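# Remove the 3-D printer's build plate onto the table

## Task

Lift the thin magnetic build sheet off the printer's heated bed and lay it flat on the table the printer sits on, with its original face still upward and well away from the printer body and its door. The printer must not be moved, and the other items next to and behind it must stay close to where they started and keep their orientation. The result only counts if everything stays put without the robot holding it, so release the sheet and pull the grippers away at the end.

## Robot and tools

Robot: two 6-joint arms, left_arm and right_arm, each with a parallel gripper. Per arm the joint order is waist, shoulder, elbow, wrist pitch, wrist yaw, wrist roll, followed by the gripper opening.

World frame (used by every reported pose): origin on the table surface midway between the arms, +z upward, +x pointing away from the robot across the table, +y toward the side where left_arm is mounted. The arm names do not tell you which side of a picture each arm appears on. A gripper's fingers extend along its own +z and close along its own y. The reported end_effector_position is the point between the finger pads, roughly 1 cm short of the tips.

Tool execute_actions. Arguments: actions (a list holding zero or one item) and an optional pictures boolean (images come by default). An empty list commands nothing and just reports the state. A motion item is {"rows": [...], "steps": n} with n from 1 to 15 (15 if omitted); each control step is 1/30 s. Each row drives one step; if rows run out before steps, the final row is reused. A wait item is {"steps": n} with n up to 300; it returns once n steps have elapsed since the previous result, and your own thinking and writing time eats into that. A refused call does nothing.

Each row is a single list of 14 numbers, each between -1 and 1, always for both arms: left_arm's six joints then its opening, then right_arm's six joints then its opening. The six joint numbers are relative offsets, scaled so that 1.0 equals 1.264 rad (waist), 1.32 (shoulder), 1.276 (elbow), 1.83 (wrist pitch), 1.686 (wrist yaw), 2.022 (wrist roll). Offsets are measured from the joint angles printed in the most recent result that listed them, not from the previous row; before any such result exists, and for the second and later calls inside one reply, they are measured from where the arm is when the action begins. So sending zeros does not mean 'stay'; it pulls the arm back to that reference. Arms also droop under zero offsets, so to hold a posture, send the offsets that return each joint to the angle you want in your first call of a reply, zeros afterwards, and increase the aim if a joint keeps falling short. The opening value is absolute: +1 fully open, -1 closed.

Joint ranges (rad) for each arm: waist -2.880 to 2.880, shoulder 0.000 to 3.142, elbow 0.000 to 3.019, wrist pitch -1.693 to 1.571, wrist yaw -1.571 to 1.571, wrist roll -2.094 to 2.094. Requests more than 0.019 rad beyond a limit are refused; true limits may differ by up to 0.019 rad, and over-limit requests are clipped, sometimes reported as "joint sent to its limit" (possibly for an earlier action). No such message does not guarantee room to move.

Speed: each step, a joint's target may lead its measured angle by at most 0.264 rad (waist), 0.32 (shoulder), 0.276 (elbow), 0.33 (wrist pitch), 0.186 (wrist yaw), 0.522 (wrist roll). If the targets would carry a gripper more than 70 mm from its current spot, all joint targets of that arm are scaled back. Between calls the arms keep heading to the last row's target until motion has essentially ceased or a step is HELD; grippers finish opening or closing regardless.

Results: a state line gives left_arm and right_arm end_effector_position (metres) and end_effector_quat_wxyz in the world frame; positions get less accurate at long reach. Joint positions (rad) and Joint velocities (rad/s) come per arm, ending with the finger-pad gap in metres (0.094 when fully open). grip_measured is the finger opening on the same scale you command, each gripper off by up to about 1 mm. Joint torques are raw drive outputs with offsets, friction and noise, so treat them as rough hints of load. "joint command not followed" means the clearance check altered or blocked joint targets; HELD marks steps where your row was partly or fully not sent. MOTOR HOT appears from 85 °C; at 100 °C an OVER-TEMPERATURE FAULT drops that arm until it cools, so avoid long holds under load.

Gripping: command an opening below grip_measured; about 0.03 below holds firmly, a smaller gap holds lighter. Pad force tops out near 50 to 62 N and is weaker on parts under about 2 mm thick, which matters for the thin build sheet; first contact can spike briefly.

Tool zoom_image: camera (cam_high, cam_low, cam_left_wrist or cam_right_wrist) and region [x0, y0, x1, y1] in that camera's pixels from the top-left corner, at most 504 by 504. cam_high and cam_low are 504x504 fixed pinhole cameras; the wrist cameras are 616x616 fisheye, posed from their arm's joint readings. Calibrations are supplied but may be off by a few degrees and millimetres.

Tool show_instructions: no arguments; shows the scene's reference pages (here a printer card image).

Tool finished_scene: argument scene, the number of the current scene; it ends and grades it irreversibly, and the goal must stay achieved.

Cautions: never let the arms strike or squeeze each other; do not knock anything off the table or shove the printer; avoid drops, slams and hard pushes. Occasional outside tugs on held parts or pushes on loose objects can happen. Finish by opening the gripper and backing away.

Each tool is called after ">>>" in YAML: its name, and indented under it one key for each argument.

Reference images:

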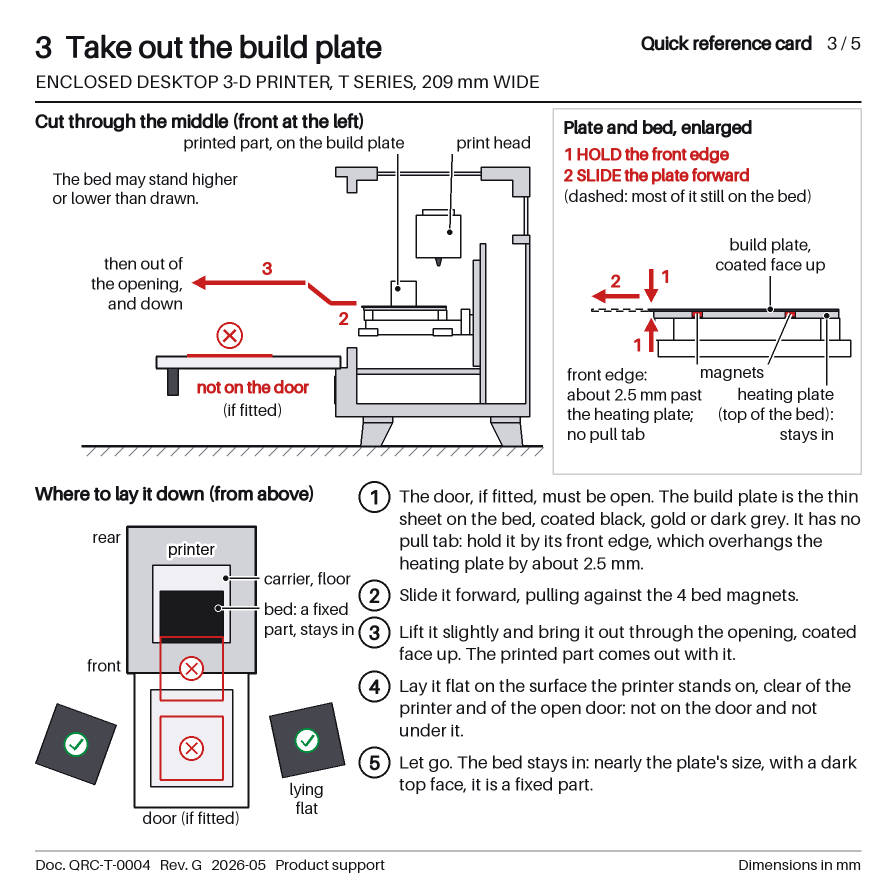

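## Session

>>> execute_actions:
  actions: []

Scene clock: 0.00 s of 4100.00 s.
left_arm: end_effector_position=(+0.5137, +0.2969, +0.5084) grip_measured=+1.000 end_effector_quat_wxyz=(+0.716, +0.007, +0.698, -0.003) | right_arm: end_effector_position=(+0.5168, -0.3079, +0.4935) grip_measured=+1.000 end_effector_quat_wxyz=(+0.707, +0.004, +0.707, -0.006)
Joint positions: left_arm=[-0.001  1.032  1.064 -0.007  0.013  0.005  0.094] | right_arm=[-0.014  1.04   1.046 -0.006  0.001 -0.003  0.094]
Joint velocities: left_arm=[-0.005 -0.005 -0.017  0.002  0.007 -0.007  0.   ] | right_arm=[-0.005  0.005 -0.002  0.007  0.037 -0.007  0.   ]
Joint torques (N m, as the arm reports them, + toward a larger angle): no reading
Motor temperatures (°C, as the motors report them): left_arm=[27 24 23 26 27 24] | right_arm=[25 25 27 25 25 25]

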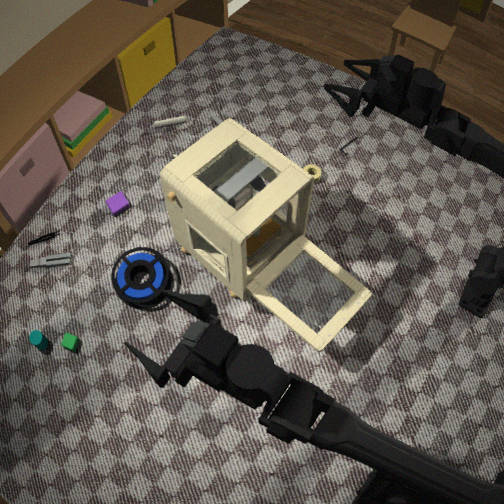

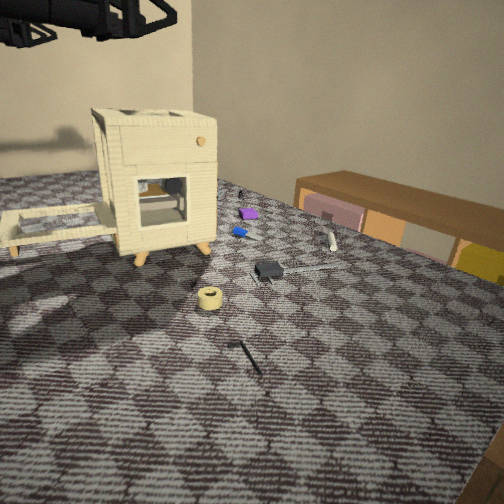

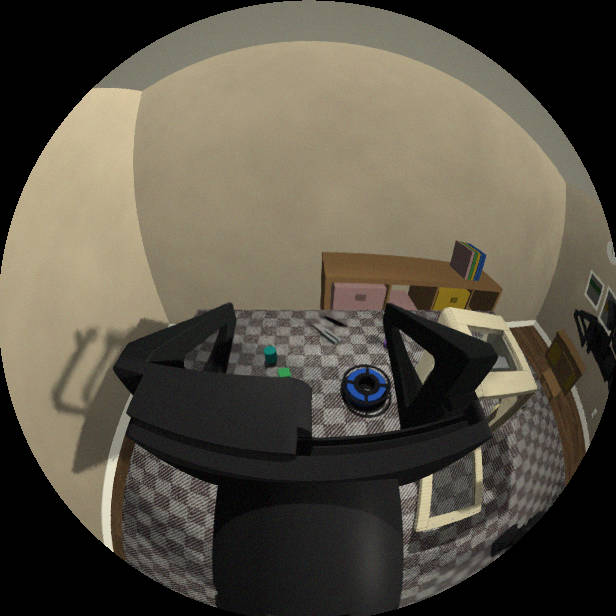

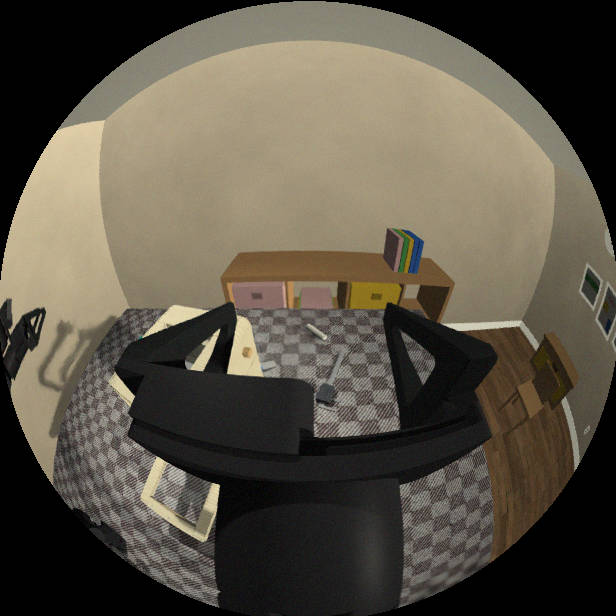

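>>> zoom_image:
  camera: "cam_high"
  region: [150, 110, 390, 350]

>>> zoom_image:
  camera: "cam_low"
  region: [0, 90, 240, 280]

Region (150, 110, 390, 350) of cam_high's 504x504 image, scaled by 2.100, with more detail than that image has.

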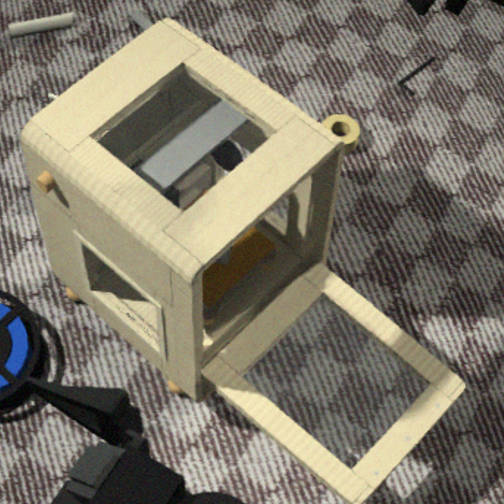

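Region (0, 90, 240, 280) of cam_low's 504x504 image, scaled by 2.100, with more detail than that image has; it fills the top 399 rows of this view, and the rest is white.

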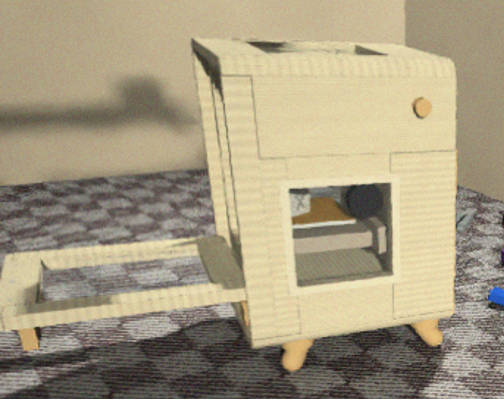

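>>> execute_actions:
  actions:
    - {"rows":[[0,-0.25,0,0,0,0,1, -0.2,0,0,-0.2,0,0,1]]}
  pictures: false

>>> execute_actions:
  actions:
    - {"steps":20}
  pictures: false

>>> execute_actions:
  actions:
    - {"rows":[[0,0,-0.4,0,0,0,1, 0,0,0,0,0.2,0,1]]}
  pictures: false

>>> execute_actions:
  actions:
    - {"steps":25}
  pictures: false

Scene clock: 10.40 s of 4100.00 s.
left_arm: end_effector_position=(+0.3435, +0.2970, +0.6519) grip_measured=+1.000 end_effector_quat_wxyz=(+0.829, +0.007, +0.560, -0.002) | right_arm: end_effector_position=(+0.4805, -0.4364, +0.4047) grip_measured=+1.000 end_effector_quat_wxyz=(+0.565, +0.112, +0.814, -0.080)
Joint positions: left_arm=[-0.001  0.652  1.044 -0.01   0.013  0.005  0.094] | right_arm=[-0.275  1.035  1.035 -0.356  0.003 -0.003  0.094]
Joint velocities: left_arm=[-0.015 -0.239 -0.012  0.012  0.081 -0.037  0.   ] | right_arm=[ 0.142  0.005 -0.007 -0.012 -0.051  0.051  0.   ]
Joint torques (N m, as the arm reports them, + toward a larger angle): left_arm=[-2.2   4.03 10.1   1.58 -0.04  0.03] | right_arm=[-0.03 -7.    9.98  0.64  0.09 -0.09]
Motor temperatures (°C, as the motors report them): left_arm=[27 25 27 27 27 24] | right_arm=[25 26 32 25 25 25]
Steps of this call (steps 1 to 90: nothing new was sent; then 6.90 s passed at rest; steps 91 to 105: all 15 steps of this action). Readings (joint positions):
91: left_arm=[-0.001 1.025 1.063 -0.007 0.013 0.005] | right_arm=[-0.024 1.040 1.046 -0.035 -0.004 -0.003]
92: left_arm=[-0.001 1.014 1.057 -0.009 0.013 0.005] | right_arm=[-0.047 1.036 1.048 -0.091 -0.005 -0.003]
94: left_arm=[-0.001 0.970 1.047 -0.012 0.013 0.005] | right_arm=[-0.125 1.035 1.046 -0.203 -0.005 -0.003]
98: left_arm=[-0.001 0.847 1.044 -0.012 0.013 0.005] | right_arm=[-0.283 1.035 1.036 -0.341 0.002 -0.003]
105: the state above

Scene clock: 11.07 s of 4100.00 s.
left_arm: end_effector_position=(+0.3729, +0.2970, +0.6326) grip_measured=+1.000 end_effector_quat_wxyz=(+0.812, +0.007, +0.583, -0.002) | right_arm: end_effector_position=(+0.4814, -0.4335, +0.4047) grip_measured=+1.000 end_effector_quat_wxyz=(+0.565, +0.109, +0.814, -0.078)
Joint positions: left_arm=[-0.001  0.71   1.044 -0.009  0.013  0.005  0.094] | right_arm=[-0.269  1.035  1.035 -0.356  0.003 -0.003  0.094]
Joint velocities: left_arm=[-0.015 -0.005 -0.007  0.012 -0.095  0.022  0.   ] | right_arm=[-0.005 -0.005  0.002 -0.002 -0.022  0.037  0.   ]
Joint torques (N m, as the arm reports them, + toward a larger angle): left_arm=[-2.32 -3.79 10.31  1.59 -0.03  0.03] | right_arm=[ 0.36 -6.19  9.89  0.6   0.09 -0.09]
Motor temperatures (°C, as the motors report them): left_arm=[27 25 27 27 27 24] | right_arm=[25 26 32 25 25 25]
Steps of this call (steps 1 to 20: the robot went on to your last target). Readings (joint positions):
1: left_arm=[-0.001 0.648 1.044 -0.009 0.013 0.005] | right_arm=[-0.271 1.035 1.035 -0.356 0.003 -0.003]
2: left_arm=[-0.001 0.649 1.044 -0.009 0.013 0.005] | right_arm=[-0.269 1.035 1.035 -0.356 0.003 -0.003]
4: left_arm=[-0.001 0.662 1.044 -0.009 0.013 0.005] | right_arm=[-0.269 1.035 1.035 -0.356 0.003 -0.003]
8: left_arm=[-0.001 0.699 1.044 -0.009 0.013 0.005] | right_arm=[-0.269 1.035 1.035 -0.356 0.003 -0.003]
20: the state above

Scene clock: 11.57 s of 4100.00 s.
left_arm: end_effector_position=(+0.3949, +0.2970, +0.2931) grip_measured=+1.000 end_effector_quat_wxyz=(+0.619, +0.006, +0.785, -0.004) | right_arm: end_effector_position=(+0.4578, -0.4851, +0.4081) grip_measured=+1.000 end_effector_quat_wxyz=(+0.539, +0.201, +0.790, -0.212)
Joint positions: left_arm=[-0.001  0.722  0.507 -0.02   0.013  0.005  0.094] | right_arm=[-0.268  1.035  1.035 -0.356  0.336 -0.003  0.094]
Joint velocities: left_arm=[ 0.005  0.151 -0.271 -0.09  -0.081 -0.037  0.   ] | right_arm=[-0.005 -0.005 -0.002  0.007 -0.007 -0.037  0.   ]
Joint torques (N m, as the arm reports them, + toward a larger angle): left_arm=[-2.36 -5.82 12.32  2.45 -0.04  0.04] | right_arm=[ 0.14 -6.53  9.19  1.12  0.43 -0.08]
Motor temperatures (°C, as the motors report them): left_arm=[27 25 27 27 27 24] | right_arm=[25 26 32 25 25 25]
Steps of this call (steps 1 to 15: all 15 steps of this action). Readings (joint positions):
1: left_arm=[-0.001 0.709 1.031 -0.006 0.013 0.005] | right_arm=[-0.265 1.035 1.035 -0.356 0.087 -0.003]
2: left_arm=[-0.001 0.700 1.004 0.000 0.013 0.005] | right_arm=[-0.264 1.035 1.035 -0.356 0.188 -0.003]
4: left_arm=[-0.001 0.685 0.926 0.001 0.013 0.005] | right_arm=[-0.266 1.035 1.035 -0.356 0.312 -0.003]
8: left_arm=[-0.001 0.687 0.755 0.000 0.013 0.005] | right_arm=[-0.268 1.035 1.035 -0.356 0.335 -0.003]
15: the state above

Scene clock: 12.40 s of 4100.00 s.
left_arm: end_effector_position=(+0.3935, +0.2970, +0.2914) grip_measured=+1.000 end_effector_quat_wxyz=(+0.619, +0.006, +0.785, -0.004) | right_arm: end_effector_position=(+0.4578, -0.4851, +0.4081) grip_measured=+1.000 end_effector_quat_wxyz=(+0.539, +0.201, +0.790, -0.212)
Joint positions: left_arm=[-0.001  0.718  0.502 -0.021  0.013  0.005  0.094] | right_arm=[-0.268  1.035  1.035 -0.356  0.336 -0.003  0.094]
Joint velocities: left_arm=[-0.005 -0.024  0.022  0.002 -0.051  0.007  0.   ] | right_arm=[-0.015 -0.005 -0.002 -0.017 -0.037  0.022  0.   ]
Joint torques (N m, as the arm reports them, + toward a larger angle): left_arm=[-2.36 -4.43 11.38  2.24 -0.04  0.04] | right_arm=[ 0.16 -6.73  9.21  1.15  0.43 -0.08]
Motor temperatures (°C, as the motors report them): left_arm=[27 25 27 27 27 24] | right_arm=[25 26 32 25 25 25]
Steps of this call (steps 1 to 15: the robot went on to your last target; steps 16 to 25: nothing new was sent). Readings (joint positions):
1: left_arm=[-0.001 0.726 0.502 -0.022 0.013 0.005] | right_arm=[-0.268 1.035 1.035 -0.356 0.336 -0.003]
2: left_arm=[-0.001 0.727 0.502 -0.022 0.013 0.005] | right_arm=[-0.268 1.035 1.035 -0.356 0.336 -0.003]
4: left_arm=[-0.001 0.723 0.502 -0.021 0.013 0.005] | right_arm=[-0.268 1.035 1.035 -0.356 0.336 -0.003]
8: left_arm=[-0.001 0.718 0.502 -0.021 0.013 0.005] | right_arm=[-0.268 1.035 1.035 -0.356 0.336 -0.003]
25: the state above
All arms were judged still, so your last target was given up. Only a new action makes them travel on or press farther. Fingers that are still opening or closing keep moving.

>>> execute_actions:
  actions:
    - {"rows":[[-0.712,0.547,0.105,0.472,-0.423,0,1, 0,0,0,0,0,0,1]]}
  pictures: false

>>> execute_actions:
  actions:
    - {"steps":60}

>>> zoom_image:
  camera: "cam_left_wrist"
  region: [200, 130, 420, 350]

Scene clock: 20.20 s of 4100.00 s.
left_arm: end_effector_position=(+0.4442, +0.0566, +0.1905) grip_measured=+1.000 end_effector_quat_wxyz=(+0.666, +0.047, +0.744, +0.021) | right_arm: end_effector_position=(+0.4578, -0.4851, +0.4081) grip_measured=+1.000 end_effector_quat_wxyz=(+0.539, +0.201, +0.790, -0.212)
Joint positions: left_arm=[-0.715  1.455  0.576  0.735 -0.678  0.005  0.094] | right_arm=[-0.268  1.035  1.035 -0.356  0.336 -0.003  0.094]
Joint velocities: left_arm=[-1.519  0.444 -0.012  0.462 -0.198 -0.022  0.   ] | right_arm=[-0.005 -0.005 -0.002  0.002 -0.037  0.051  0.   ]
Joint torques (N m, as the arm reports them, + toward a larger angle): left_arm=[ -2.5  -15.92   9.07   2.62  -0.25   0.02] | right_arm=[ 0.22 -6.62  9.18  1.16  0.26 -0.08]
Motor temperatures (°C, as the motors report them): left_arm=[27 25 28 27 27 24] | right_arm=[25 26 33 25 25 25]
Steps of this call (steps 1 to 90: nothing new was sent; then 4.30 s passed at rest; steps 91 to 105: all 15 steps of this action). Readings (joint positions):
91: left_arm=[-0.015 0.731 0.503 0.013 -0.043 0.005] | right_arm=[-0.268 1.035 1.035 -0.356 0.336 -0.003]
92: left_arm=[-0.048 0.766 0.506 0.077 -0.108 0.005] | right_arm=[-0.268 1.035 1.035 -0.356 0.336 -0.003]
94: left_arm=[-0.143 0.876 0.530 0.205 -0.231 0.005] | right_arm=[-0.268 1.035 1.035 -0.356 0.336 -0.003]
98: left_arm=[-0.349 1.134 0.567 0.456 -0.465 0.005] | right_arm=[-0.268 1.035 1.035 -0.356 0.336 -0.003]
105: the state above

Scene clock: 22.20 s of 4100.00 s.
left_arm: end_effector_position=(+0.3935, -0.0283, +0.2196) grip_measured=+1.000 end_effector_quat_wxyz=(+0.696, +0.085, +0.710, -0.066) | right_arm: end_effector_position=(+0.4578, -0.4851, +0.4081) grip_measured=+1.000 end_effector_quat_wxyz=(+0.539, +0.201, +0.790, -0.212)
Joint positions: left_arm=[-0.911  1.452  0.596  0.827 -0.697  0.005  0.094] | right_arm=[-0.268  1.035  1.035 -0.356  0.336 -0.003  0.094]
Joint velocities: left_arm=[-0.034 -0.024 -0.002  0.002 -0.051 -0.007  0.   ] | right_arm=[-0.015  0.005 -0.007  0.002  0.007 -0.022  0.   ]
Joint torques (N m, as the arm reports them, + toward a larger angle): left_arm=[ -1.61 -13.04   9.42   2.22  -0.17   0.04] | right_arm=[ 0.26 -6.6   9.19  1.15  0.26 -0.08]
Motor temperatures (°C, as the motors report them): left_arm=[27 25 28 27 27 24] | right_arm=[25 26 33 25 25 25]
Steps of this call (steps 1 to 30: the robot went on to your last target; steps 31 to 60: nothing new was sent). Readings (joint positions):
1: left_arm=[-0.766 1.466 0.576 0.752 -0.684 0.005] | right_arm=[-0.268 1.035 1.035 -0.356 0.336 -0.003]
2: left_arm=[-0.814 1.471 0.576 0.769 -0.688 0.005] | right_arm=[-0.268 1.035 1.035 -0.356 0.336 -0.003]
4: left_arm=[-0.892 1.469 0.580 0.801 -0.691 0.005] | right_arm=[-0.268 1.035 1.035 -0.356 0.336 -0.003]
8: left_arm=[-0.925 1.457 0.595 0.824 -0.694 0.005] | right_arm=[-0.268 1.035 1.035 -0.356 0.336 -0.003]
60: the state above
All arms were judged still, so your last target was given up. Only a new action makes them travel on or press farther. Fingers that are still opening or closing keep moving.
camera_calibration (this result's frames):
cam_left_wrist: T_world_to_cam=[[-0.192957, -0.980811, -0.0278944, 0.0532156], [-0.57578, 0.136203, -0.80618, 0.414039], [0.794509, -0.139497, -0.591012, -0.0619992], [0, 0, 0, 1]] pos_world=[0.297923, -0.0128474, 0.298632]
cam_right_wrist: T_world_to_cam=[[-0.549316, -0.830073, 0.0960766, -0.190226], [-0.719709, 0.411564, -0.559138, 0.758414], [0.424583, -0.376291, -0.823489, 0.0810577], [0, 0, 0, 1]] pos_world=[0.406927, -0.439535, 0.509084]

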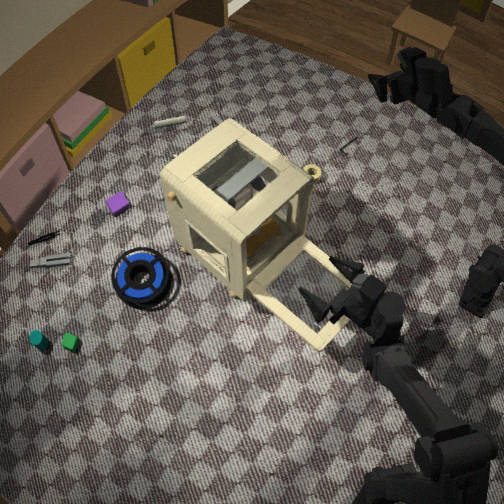

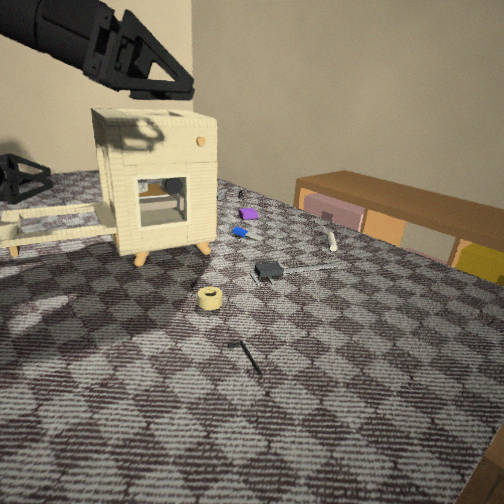

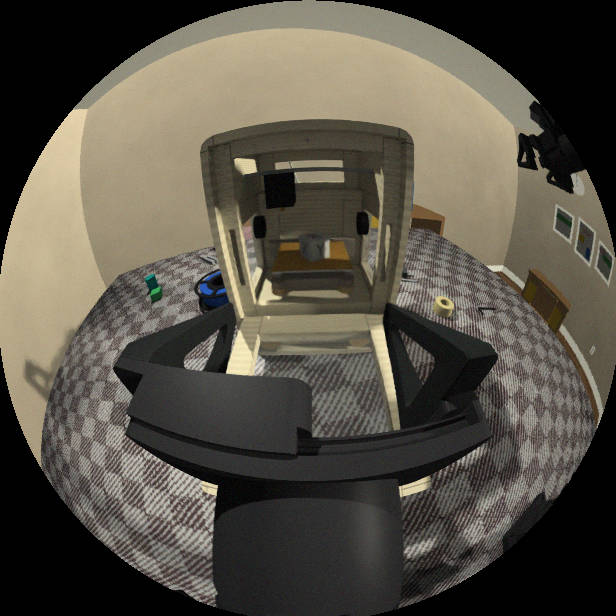

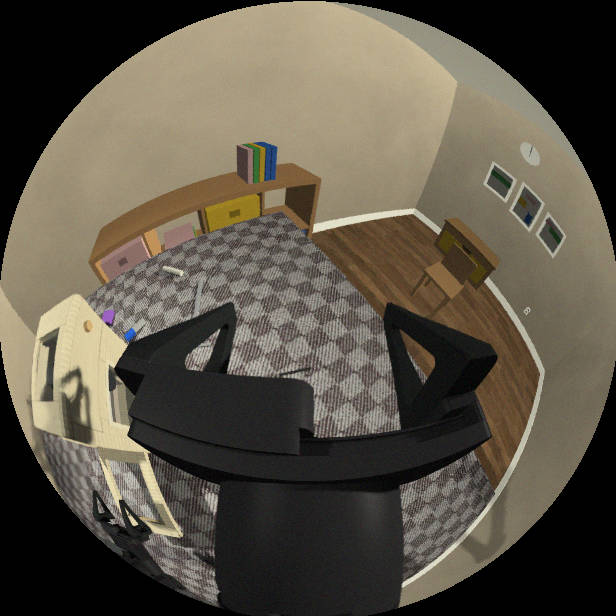

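Region (200, 130, 420, 350) of cam_left_wrist's 616x616 image, scaled by 2.291, with more detail than that image has.

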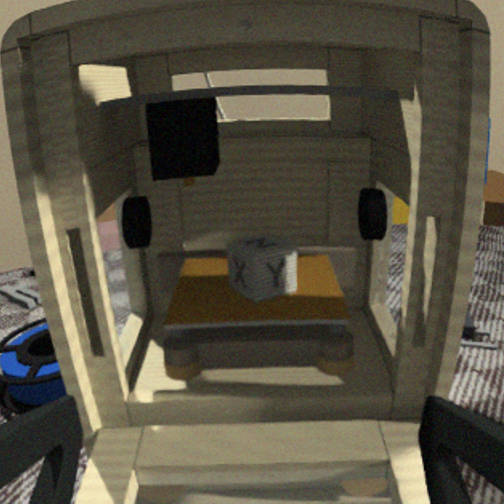

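>>> execute_actions:
  actions:
    - {"rows":[[0.112,0.061,0.259,-0.219,0.082,-0.066,0.17, 0,0,0,0,0,0,1]]}
  pictures: false

>>> execute_actions:
  actions:
    - {"steps":30}

>>> zoom_image:
  camera: "cam_left_wrist"
  region: [200, 130, 420, 350]

Scene clock: 31.47 s of 4100.00 s.
left_arm: end_effector_position=(+0.4957, -0.0483, +0.2378) grip_measured=+0.172 end_effector_quat_wxyz=(+0.640, +0.075, +0.763, -0.060) | right_arm: end_effector_position=(+0.4578, -0.4851, +0.4081) grip_measured=+1.000 end_effector_quat_wxyz=(+0.539, +0.201, +0.790, -0.212)
Joint positions: left_arm=[-0.763  1.539  0.899  0.432 -0.561 -0.108  0.055] | right_arm=[-0.268  1.035  1.035 -0.356  0.336 -0.003  0.094]
Joint velocities: left_arm=[-0.005 -0.015 -0.012 -0.002 -0.066 -0.037 -0.001] | right_arm=[ 0.005 -0.024 -0.027 -0.007  0.081  0.066  0.   ]
Joint torques (N m, as the arm reports them, + toward a larger angle): left_arm=[ -2.88 -15.97   9.64   1.42  -0.04  -0.1 ] | right_arm=[ 0.26 -6.65  9.2   1.15  0.26 -0.08]
Motor temperatures (°C, as the motors report them): left_arm=[27 25 28 27 27 24] | right_arm=[25 26 34 25 25 25]
Steps of this call (steps 1 to 90: nothing new was sent; then 5.77 s passed at rest; steps 91 to 105: all 15 steps of this action). Readings (joint positions):
91: left_arm=[-0.904 1.453 0.608 0.786 -0.656 -0.007] | right_arm=[-0.268 1.035 1.035 -0.356 0.336 -0.003]
92: left_arm=[-0.890 1.460 0.640 0.706 -0.618 -0.021] | right_arm=[-0.268 1.035 1.035 -0.356 0.336 -0.003]
94: left_arm=[-0.851 1.492 0.728 0.579 -0.581 -0.043] | right_arm=[-0.268 1.035 1.035 -0.356 0.336 -0.003]
98: left_arm=[-0.780 1.542 0.879 0.453 -0.562 -0.083] | right_arm=[-0.268 1.035 1.035 -0.356 0.336 -0.003]
105: the state above

Scene clock: 32.47 s of 4100.00 s.
left_arm: end_effector_position=(+0.4956, -0.0483, +0.2376) grip_measured=+0.172 end_effector_quat_wxyz=(+0.639, +0.073, +0.763, -0.062) | right_arm: end_effector_position=(+0.4578, -0.4851, +0.4081) grip_measured=+1.000 end_effector_quat_wxyz=(+0.539, +0.201, +0.790, -0.212)
Joint positions: left_arm=[-0.763  1.539  0.899  0.431 -0.561 -0.114  0.055] | right_arm=[-0.268  1.035  1.035 -0.356  0.336 -0.003  0.094]
Joint velocities: left_arm=[-0.005  0.005 -0.002 -0.007  0.037  0.007  0.   ] | right_arm=[ 0.005 -0.005 -0.007  0.012  0.037 -0.007  0.   ]
Joint torques (N m, as the arm reports them, + toward a larger angle): left_arm=[ -2.94 -15.84   9.61   1.36  -0.04  -0.09] | right_arm=[ 0.17 -6.6   9.19  1.15  0.26 -0.08]
Motor temperatures (°C, as the motors report them): left_arm=[27 25 28 27 27 24] | right_arm=[25 26 34 25 25 25]
Steps of this call (steps 1 to 15: the robot went on to your last target; steps 16 to 30: nothing new was sent). Readings (joint positions):
1: left_arm=[-0.763 1.539 0.899 0.432 -0.561 -0.109] | right_arm=[-0.268 1.035 1.035 -0.356 0.336 -0.003]
2: left_arm=[-0.763 1.539 0.899 0.432 -0.561 -0.110] | right_arm=[-0.268 1.035 1.035 -0.356 0.336 -0.003]
4: left_arm=[-0.763 1.539 0.899 0.431 -0.561 -0.111] | right_arm=[-0.268 1.035 1.035 -0.356 0.336 -0.003]
8: left_arm=[-0.763 1.539 0.899 0.431 -0.561 -0.113] | right_arm=[-0.268 1.035 1.035 -0.356 0.336 -0.003]
30: the state above
All arms were judged still, so your last target was given up. Only a new action makes them travel on or press farther. Fingers that are still opening or closing keep moving.
camera_calibration (this result's frames):
cam_left_wrist: T_world_to_cam=[[-0.171058, -0.985248, -0.00495366, 0.0373781], [-0.696688, 0.124511, -0.706486, 0.525729], [0.696681, -0.117399, -0.707709, -0.057989], [0, 0, 0, 1]] pos_world=[0.413063, -0.03544, 0.330566]
cam_right_wrist: T_world_to_cam=[[-0.549316, -0.830073, 0.0960766, -0.190226], [-0.719709, 0.411564, -0.559138, 0.758414], [0.424583, -0.376291, -0.823489, 0.0810577], [0, 0, 0, 1]] pos_world=[0.406927, -0.439535, 0.509084]

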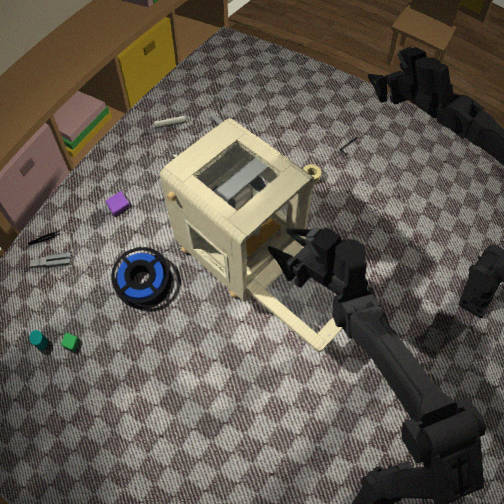

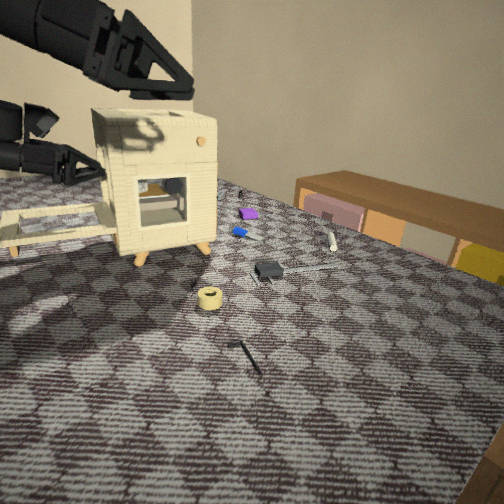

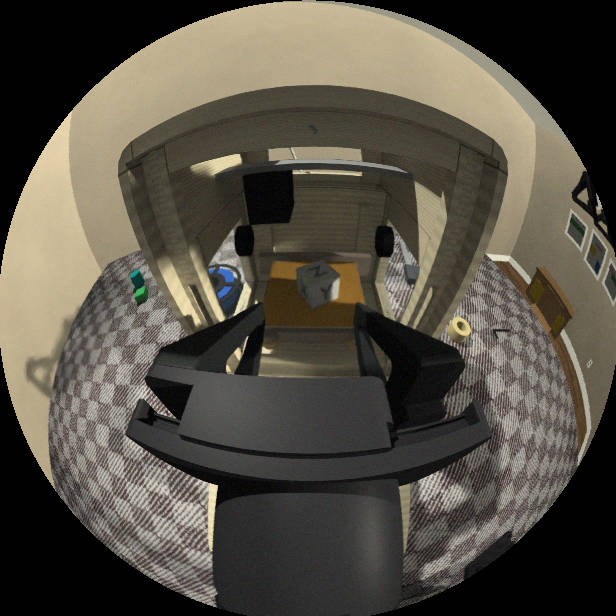

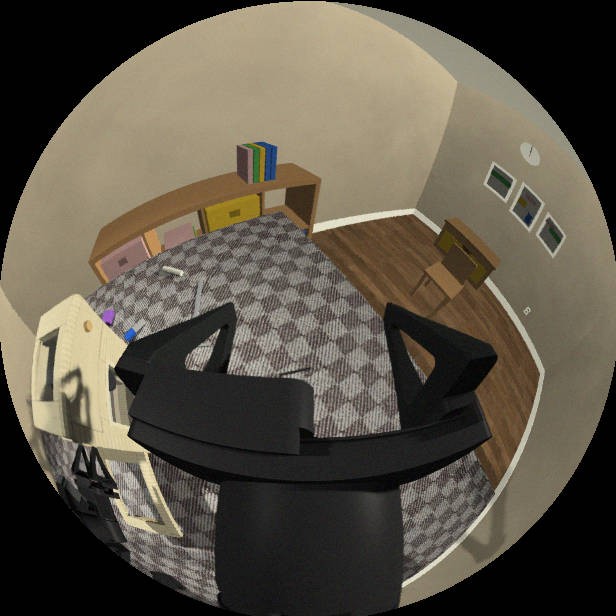

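Region (200, 130, 420, 350) of cam_left_wrist's 616x616 image, scaled by 2.291, with more detail than that image has.

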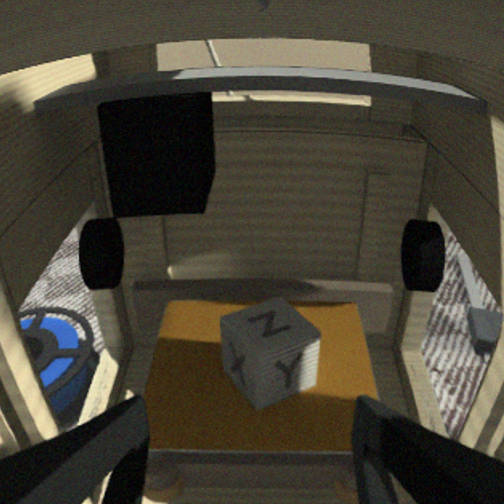

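>>> execute_actions:
  actions:
    - {"rows":[[0.01,0.025,0.045,0.012,0.01,0.015,0.24, 0,0,0,0,0,0,1],[0.01,0.025,0.045,0.012,0.01,0.015,0.24, 0,0,0,0,0,0,1],[0.02,0.06,0.07,0.02,0.02,0.015,0.24, 0,0,0,0,0,0,1],[0.02,0.06,0.07,0.02,0.02,0.015,0.24, 0,0,0,0,0,0,1],[0.03,0.09,0.097,0.03,0.03,0.015,0.24, 0,0,0,0,0,0,1],[0.03,0.09,0.097,0.03,0.03,0.015,0.24, 0,0,0,0,0,0,1],[0.03,0.09,0.097,0.03,0.03,0.015,0.24, 0,0,0,0,0,0,1],[0.0435,0.127,0.124,0.037,0.039,0.015,0.24, 0,0,0,0,0,0,1]]}
  pictures: false

>>> execute_actions:
  actions:
    - {"steps":20}

>>> zoom_image:
  camera: "cam_low"
  region: [40, 100, 220, 240]

Scene clock: 38.10 s of 4100.00 s.
left_arm: end_effector_position=(+0.5478, -0.0675, +0.1949) grip_measured=+0.238 end_effector_quat_wxyz=(+0.630, +0.084, +0.769, -0.062) | right_arm: end_effector_position=(+0.4578, -0.4851, +0.4081) grip_measured=+1.000 end_effector_quat_wxyz=(+0.539, +0.201, +0.790, -0.212)
Joint positions: left_arm=[-0.715  1.721  1.011  0.483 -0.498 -0.099  0.058] | right_arm=[-0.268  1.035  1.035 -0.356  0.336 -0.003  0.094]
Joint velocities: left_arm=[-0.005 -0.044  0.022  0.032 -0.081 -0.066 -0.   ] | right_arm=[ 0.005  0.005 -0.007 -0.002 -0.007 -0.037  0.   ]
Joint torques (N m, as the arm reports them, + toward a larger angle): left_arm=[ -1.74 -19.52  10.52   2.19  -0.03   0.16] | right_arm=[ 0.19 -6.58  9.2   1.16  0.26 -0.08]
Motor temperatures (°C, as the motors report them): left_arm=[27 25 28 27 27 24] | right_arm=[25 26 34 25 25 25]
Steps of this call (steps 1 to 90: nothing new was sent; then 2.13 s passed at rest; steps 91 to 105: all 15 steps of this action). Readings (joint positions):
91: left_arm=[-0.763 1.540 0.899 0.432 -0.555 -0.112] | right_arm=[-0.268 1.035 1.035 -0.356 0.336 -0.003]
92: left_arm=[-0.763 1.543 0.900 0.435 -0.551 -0.109] | right_arm=[-0.268 1.035 1.035 -0.356 0.336 -0.003]
94: left_arm=[-0.761 1.564 0.914 0.444 -0.535 -0.105] | right_arm=[-0.268 1.035 1.035 -0.356 0.336 -0.003]
98: left_arm=[-0.744 1.647 0.975 0.469 -0.507 -0.101] | right_arm=[-0.268 1.035 1.035 -0.356 0.336 -0.003]
105: the state above

Scene clock: 38.77 s of 4100.00 s.
left_arm: end_effector_position=(+0.5480, -0.0676, +0.1960) grip_measured=+0.238 end_effector_quat_wxyz=(+0.631, +0.084, +0.769, -0.062) | right_arm: end_effector_position=(+0.4578, -0.4851, +0.4081) grip_measured=+1.000 end_effector_quat_wxyz=(+0.539, +0.201, +0.790, -0.212)
Joint positions: left_arm=[-0.715  1.72   1.011  0.484 -0.498 -0.098  0.058] | right_arm=[-0.268  1.035  1.035 -0.356  0.336 -0.003  0.094]
Joint velocities: left_arm=[-0.005  0.005 -0.002 -0.007  0.007 -0.037 -0.   ] | right_arm=[ 0.005 -0.015  0.007  0.007  0.007 -0.022  0.   ]
Joint torques (N m, as the arm reports them, + toward a larger angle): left_arm=[ -1.89 -19.21  10.59   2.22  -0.04   0.15] | right_arm=[ 0.28 -6.58  9.19  1.13  0.26 -0.08]
Motor temperatures (°C, as the motors report them): left_arm=[27 25 28 27 27 24] | right_arm=[25 26 34 25 25 25]
Steps of this call (steps 1 to 15: the robot went on to your last target; steps 16 to 20: nothing new was sent). Readings (joint positions):
1: left_arm=[-0.715 1.720 1.011 0.484 -0.498 -0.099] | right_arm=[-0.268 1.035 1.035 -0.356 0.336 -0.003]
2: left_arm=[-0.715 1.720 1.011 0.484 -0.498 -0.098] | right_arm=[-0.268 1.035 1.035 -0.356 0.336 -0.003]
4: left_arm=[-0.715 1.720 1.011 0.484 -0.498 -0.098] | right_arm=[-0.268 1.035 1.035 -0.356 0.336 -0.003]
8: left_arm=[-0.715 1.720 1.011 0.484 -0.498 -0.098] | right_arm=[-0.268 1.035 1.035 -0.356 0.336 -0.003]
20: the state above
All arms were judged still, so your last target was given up. Only a new action makes them travel on or press farther. Fingers that are still opening or closing keep moving.
camera_calibration (this result's frames):
cam_left_wrist: T_world_to_cam=[[-0.187372, -0.982127, -0.0178506, 0.0387344], [-0.707162, 0.147482, -0.691499, 0.53955], [0.681773, -0.116945, -0.722156, -0.115212], [0, 0, 0, 1]] pos_world=[0.467355, -0.0550052, 0.290588]
cam_right_wrist: T_world_to_cam=[[-0.549316, -0.830073, 0.0960766, -0.190226], [-0.719709, 0.411564, -0.559138, 0.758414], [0.424583, -0.376291, -0.823489, 0.0810577], [0, 0, 0, 1]] pos_world=[0.406927, -0.439535, 0.509084]

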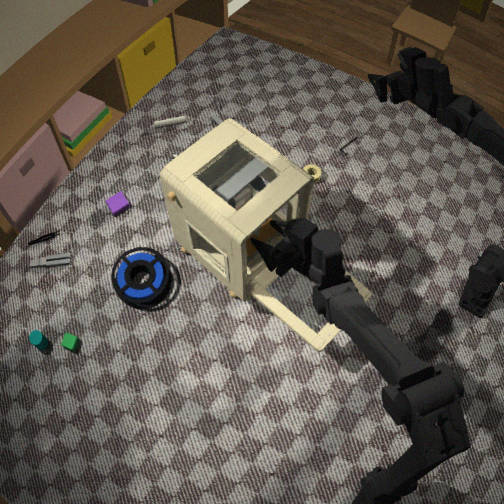

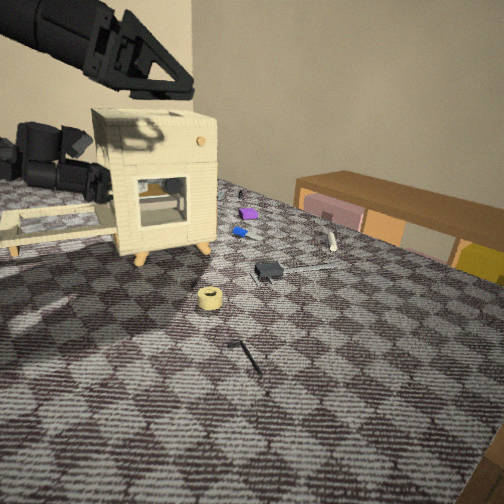

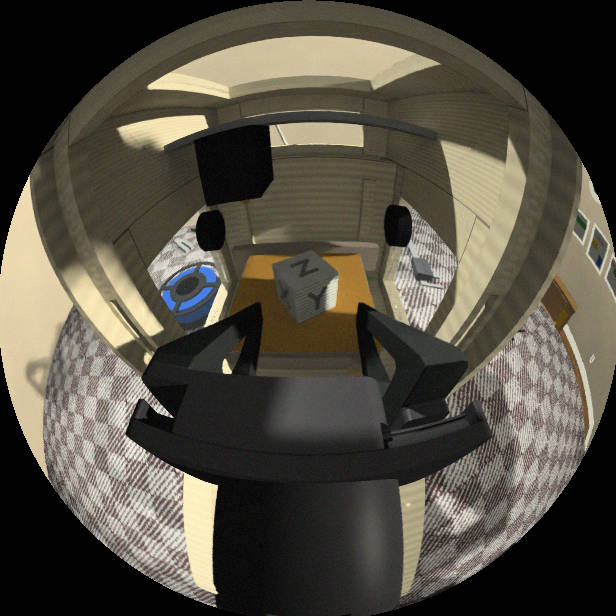

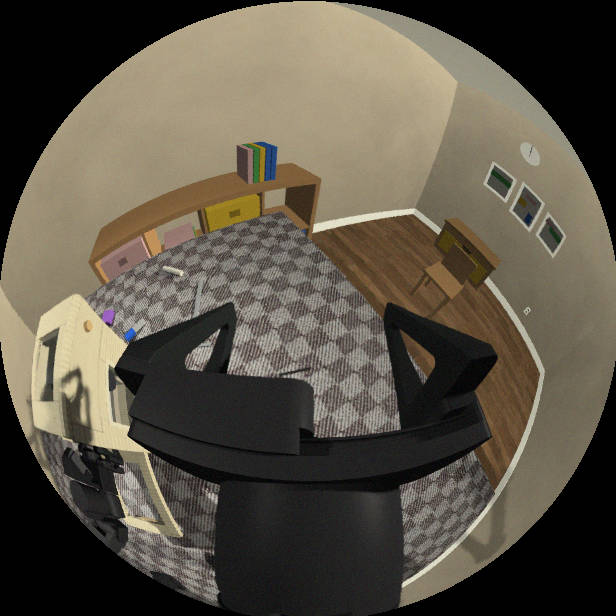

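Region (40, 100, 220, 240) of cam_low's 504x504 image, scaled by 2.800, with more detail than that image has.

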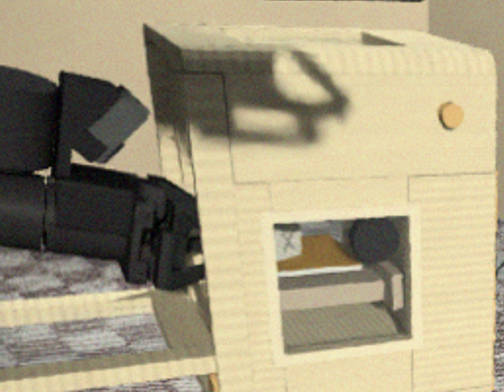

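>>> execute_actions:
  actions:
    - {"rows":[[0.015,0,0.05,0.006,0.005,0.01,0.24, 0,0,0,0,0,0,1],[0.015,0,0.05,0.006,0.005,0.01,0.24, 0,0,0,0,0,0,1],[0.015,0,0.05,0.006,0.005,0.01,0.24, 0,0,0,0,0,0,1],[0.022,0.013,0.07,0.006,0.01,0.01,0.24, 0,0,0,0,0,0,1],[0.022,0.013,0.07,0.006,0.01,0.01,0.24, 0,0,0,0,0,0,1],[0.022,0.013,0.07,0.006,0.01,0.01,0.24, 0,0,0,0,0,0,1],[0.028,0.026,0.09,0.006,0.015,0.01,0.24, 0,0,0,0,0,0,1],[0.028,0.026,0.09,0.006,0.015,0.01,0.24, 0,0,0,0,0,0,1],[0.028,0.026,0.09,0.006,0.015,0.01,0.24, 0,0,0,0,0,0,1],[0.034,0.039,0.109,0.006,0.019,0.01,0.24, 0,0,0,0,0,0,1]]}
  pictures: false

>>> execute_actions:
  actions:
    - {"steps":15}

>>> zoom_image:
  camera: "cam_low"
  region: [40, 100, 220, 240]

Scene clock: 42.03 s of 4100.00 s.
left_arm: end_effector_position=(+0.5815, -0.0724, +0.2143) grip_measured=+0.238 end_effector_quat_wxyz=(+0.645, +0.074, +0.757, -0.070) | right_arm: end_effector_position=(+0.4578, -0.4851, +0.4081) grip_measured=+1.000 end_effector_quat_wxyz=(+0.539, +0.201, +0.790, -0.212)
Joint positions: left_arm=[-0.682  1.763  1.102  0.484 -0.469 -0.093  0.058] | right_arm=[-0.268  1.035  1.035 -0.356  0.336 -0.003  0.094]
Joint velocities: left_arm=[ 0.034  0.005 -0.012 -0.002 -0.051  0.037 -0.001] | right_arm=[-0.005 -0.005 -0.002 -0.012  0.037  0.037  0.   ]
Joint torques (N m, as the arm reports them, + toward a larger angle): left_arm=[ -1.57 -18.66  11.09   2.07   0.01   0.16] | right_arm=[ 0.23 -6.6   9.2   1.13  0.25 -0.07]
Motor temperatures (°C, as the motors report them): left_arm=[27 25 29 27 27 24] | right_arm=[25 26 35 25 25 25]
Steps of this call (steps 1 to 83: nothing new was sent; steps 84 to 98: all 15 steps of this action). Readings (joint positions):
84: left_arm=[-0.715 1.720 1.012 0.484 -0.496 -0.097] | right_arm=[-0.268 1.035 1.035 -0.356 0.336 -0.003]
85: left_arm=[-0.714 1.720 1.013 0.484 -0.494 -0.096] | right_arm=[-0.268 1.035 1.035 -0.356 0.336 -0.003]
87: left_arm=[-0.711 1.721 1.019 0.484 -0.489 -0.095] | right_arm=[-0.268 1.035 1.035 -0.356 0.336 -0.003]
91: left_arm=[-0.701 1.734 1.055 0.484 -0.478 -0.093] | right_arm=[-0.268 1.035 1.035 -0.356 0.336 -0.003]
98: the state above

Scene clock: 42.53 s of 4100.00 s.
left_arm: end_effector_position=(+0.5820, -0.0722, +0.2125) grip_measured=+0.238 end_effector_quat_wxyz=(+0.644, +0.074, +0.758, -0.070) | right_arm: end_effector_position=(+0.4578, -0.4851, +0.4081) grip_measured=+1.000 end_effector_quat_wxyz=(+0.539, +0.201, +0.790, -0.212)
Joint positions: left_arm=[-0.681  1.766  1.102  0.484 -0.469 -0.092  0.058] | right_arm=[-0.268  1.035  1.035 -0.356  0.336 -0.003  0.094]
Joint velocities: left_arm=[-0.015 -0.015 -0.002  0.007 -0.007 -0.022  0.001] | right_arm=[-0.005 -0.005  0.007  0.002 -0.022  0.037  0.   ]
Joint torques (N m, as the arm reports them, + toward a larger angle): left_arm=[ -1.88 -18.85  11.07   2.12   0.01   0.16] | right_arm=[ 0.19 -6.59  9.17  1.14  0.26 -0.08]
Motor temperatures (°C, as the motors report them): left_arm=[27 25 29 27 27 24] | right_arm=[25 26 35 25 25 25]
Steps of this call (steps 1 to 15: the robot went on to your last target). Readings (joint positions):
1: left_arm=[-0.681 1.764 1.102 0.484 -0.469 -0.093] | right_arm=[-0.268 1.035 1.035 -0.356 0.336 -0.003]
2: left_arm=[-0.681 1.765 1.102 0.484 -0.469 -0.093] | right_arm=[-0.268 1.035 1.035 -0.356 0.336 -0.003]
4: left_arm=[-0.681 1.766 1.102 0.484 -0.469 -0.092] | right_arm=[-0.268 1.035 1.035 -0.356 0.336 -0.003]
8: left_arm=[-0.681 1.766 1.102 0.484 -0.469 -0.092] | right_arm=[-0.268 1.035 1.035 -0.356 0.336 -0.003]
15: the state above
All arms were judged still, so your last target was given up. Only a new action makes them travel on or press farther. Fingers that are still opening or closing keep moving.
camera_calibration (this result's frames):
cam_left_wrist: T_world_to_cam=[[-0.182697, -0.983163, 0.00346139, 0.0336112], [-0.685518, 0.124862, -0.717269, 0.566956], [0.70476, -0.133416, -0.696788, -0.146902], [0, 0, 0, 1]] pos_world=[0.49833, -0.0573448, 0.304184]
cam_right_wrist: T_world_to_cam=[[-0.549316, -0.830073, 0.0960766, -0.190226], [-0.719709, 0.411564, -0.559138, 0.758414], [0.424583, -0.376291, -0.823489, 0.0810577], [0, 0, 0, 1]] pos_world=[0.406927, -0.439535, 0.509084]

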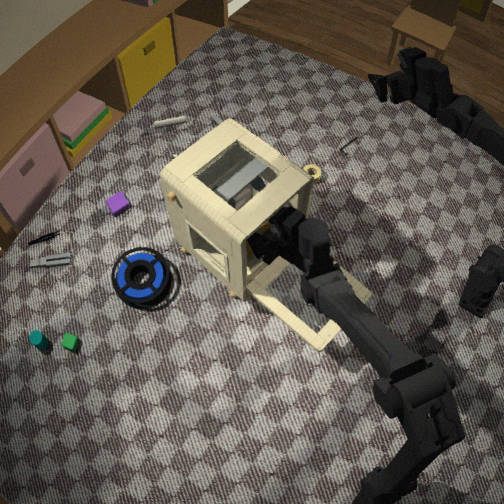

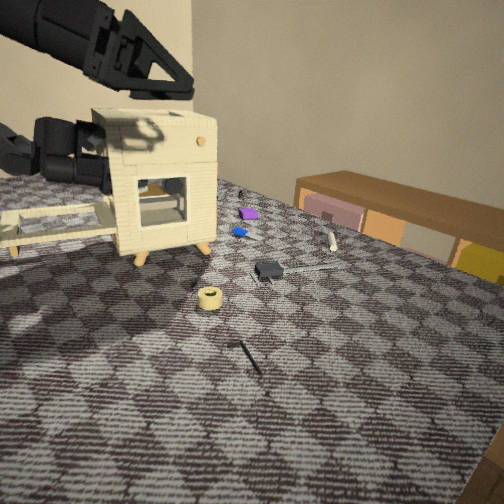

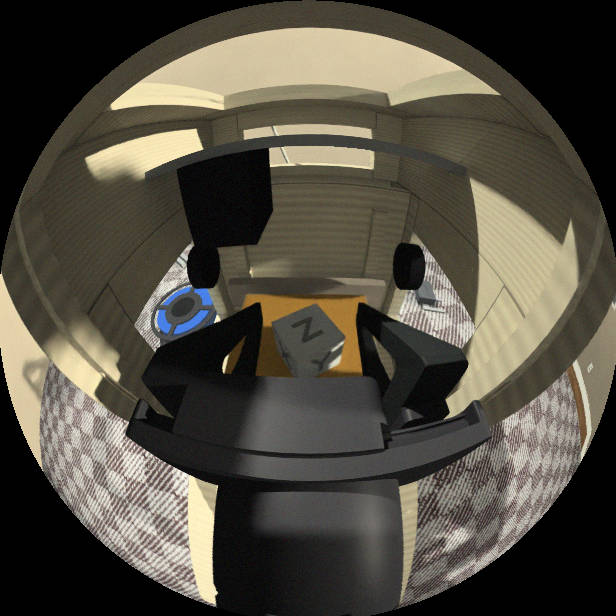

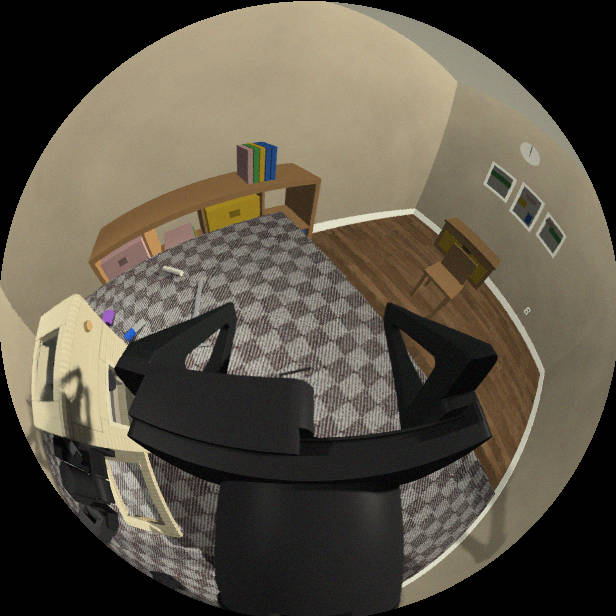

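Region (40, 100, 220, 240) of cam_low's 504x504 image, scaled by 2.800, with more detail than that image has.

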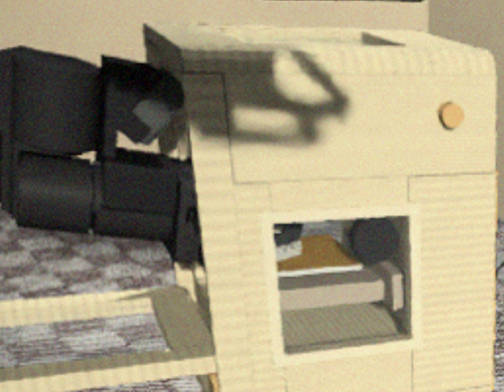

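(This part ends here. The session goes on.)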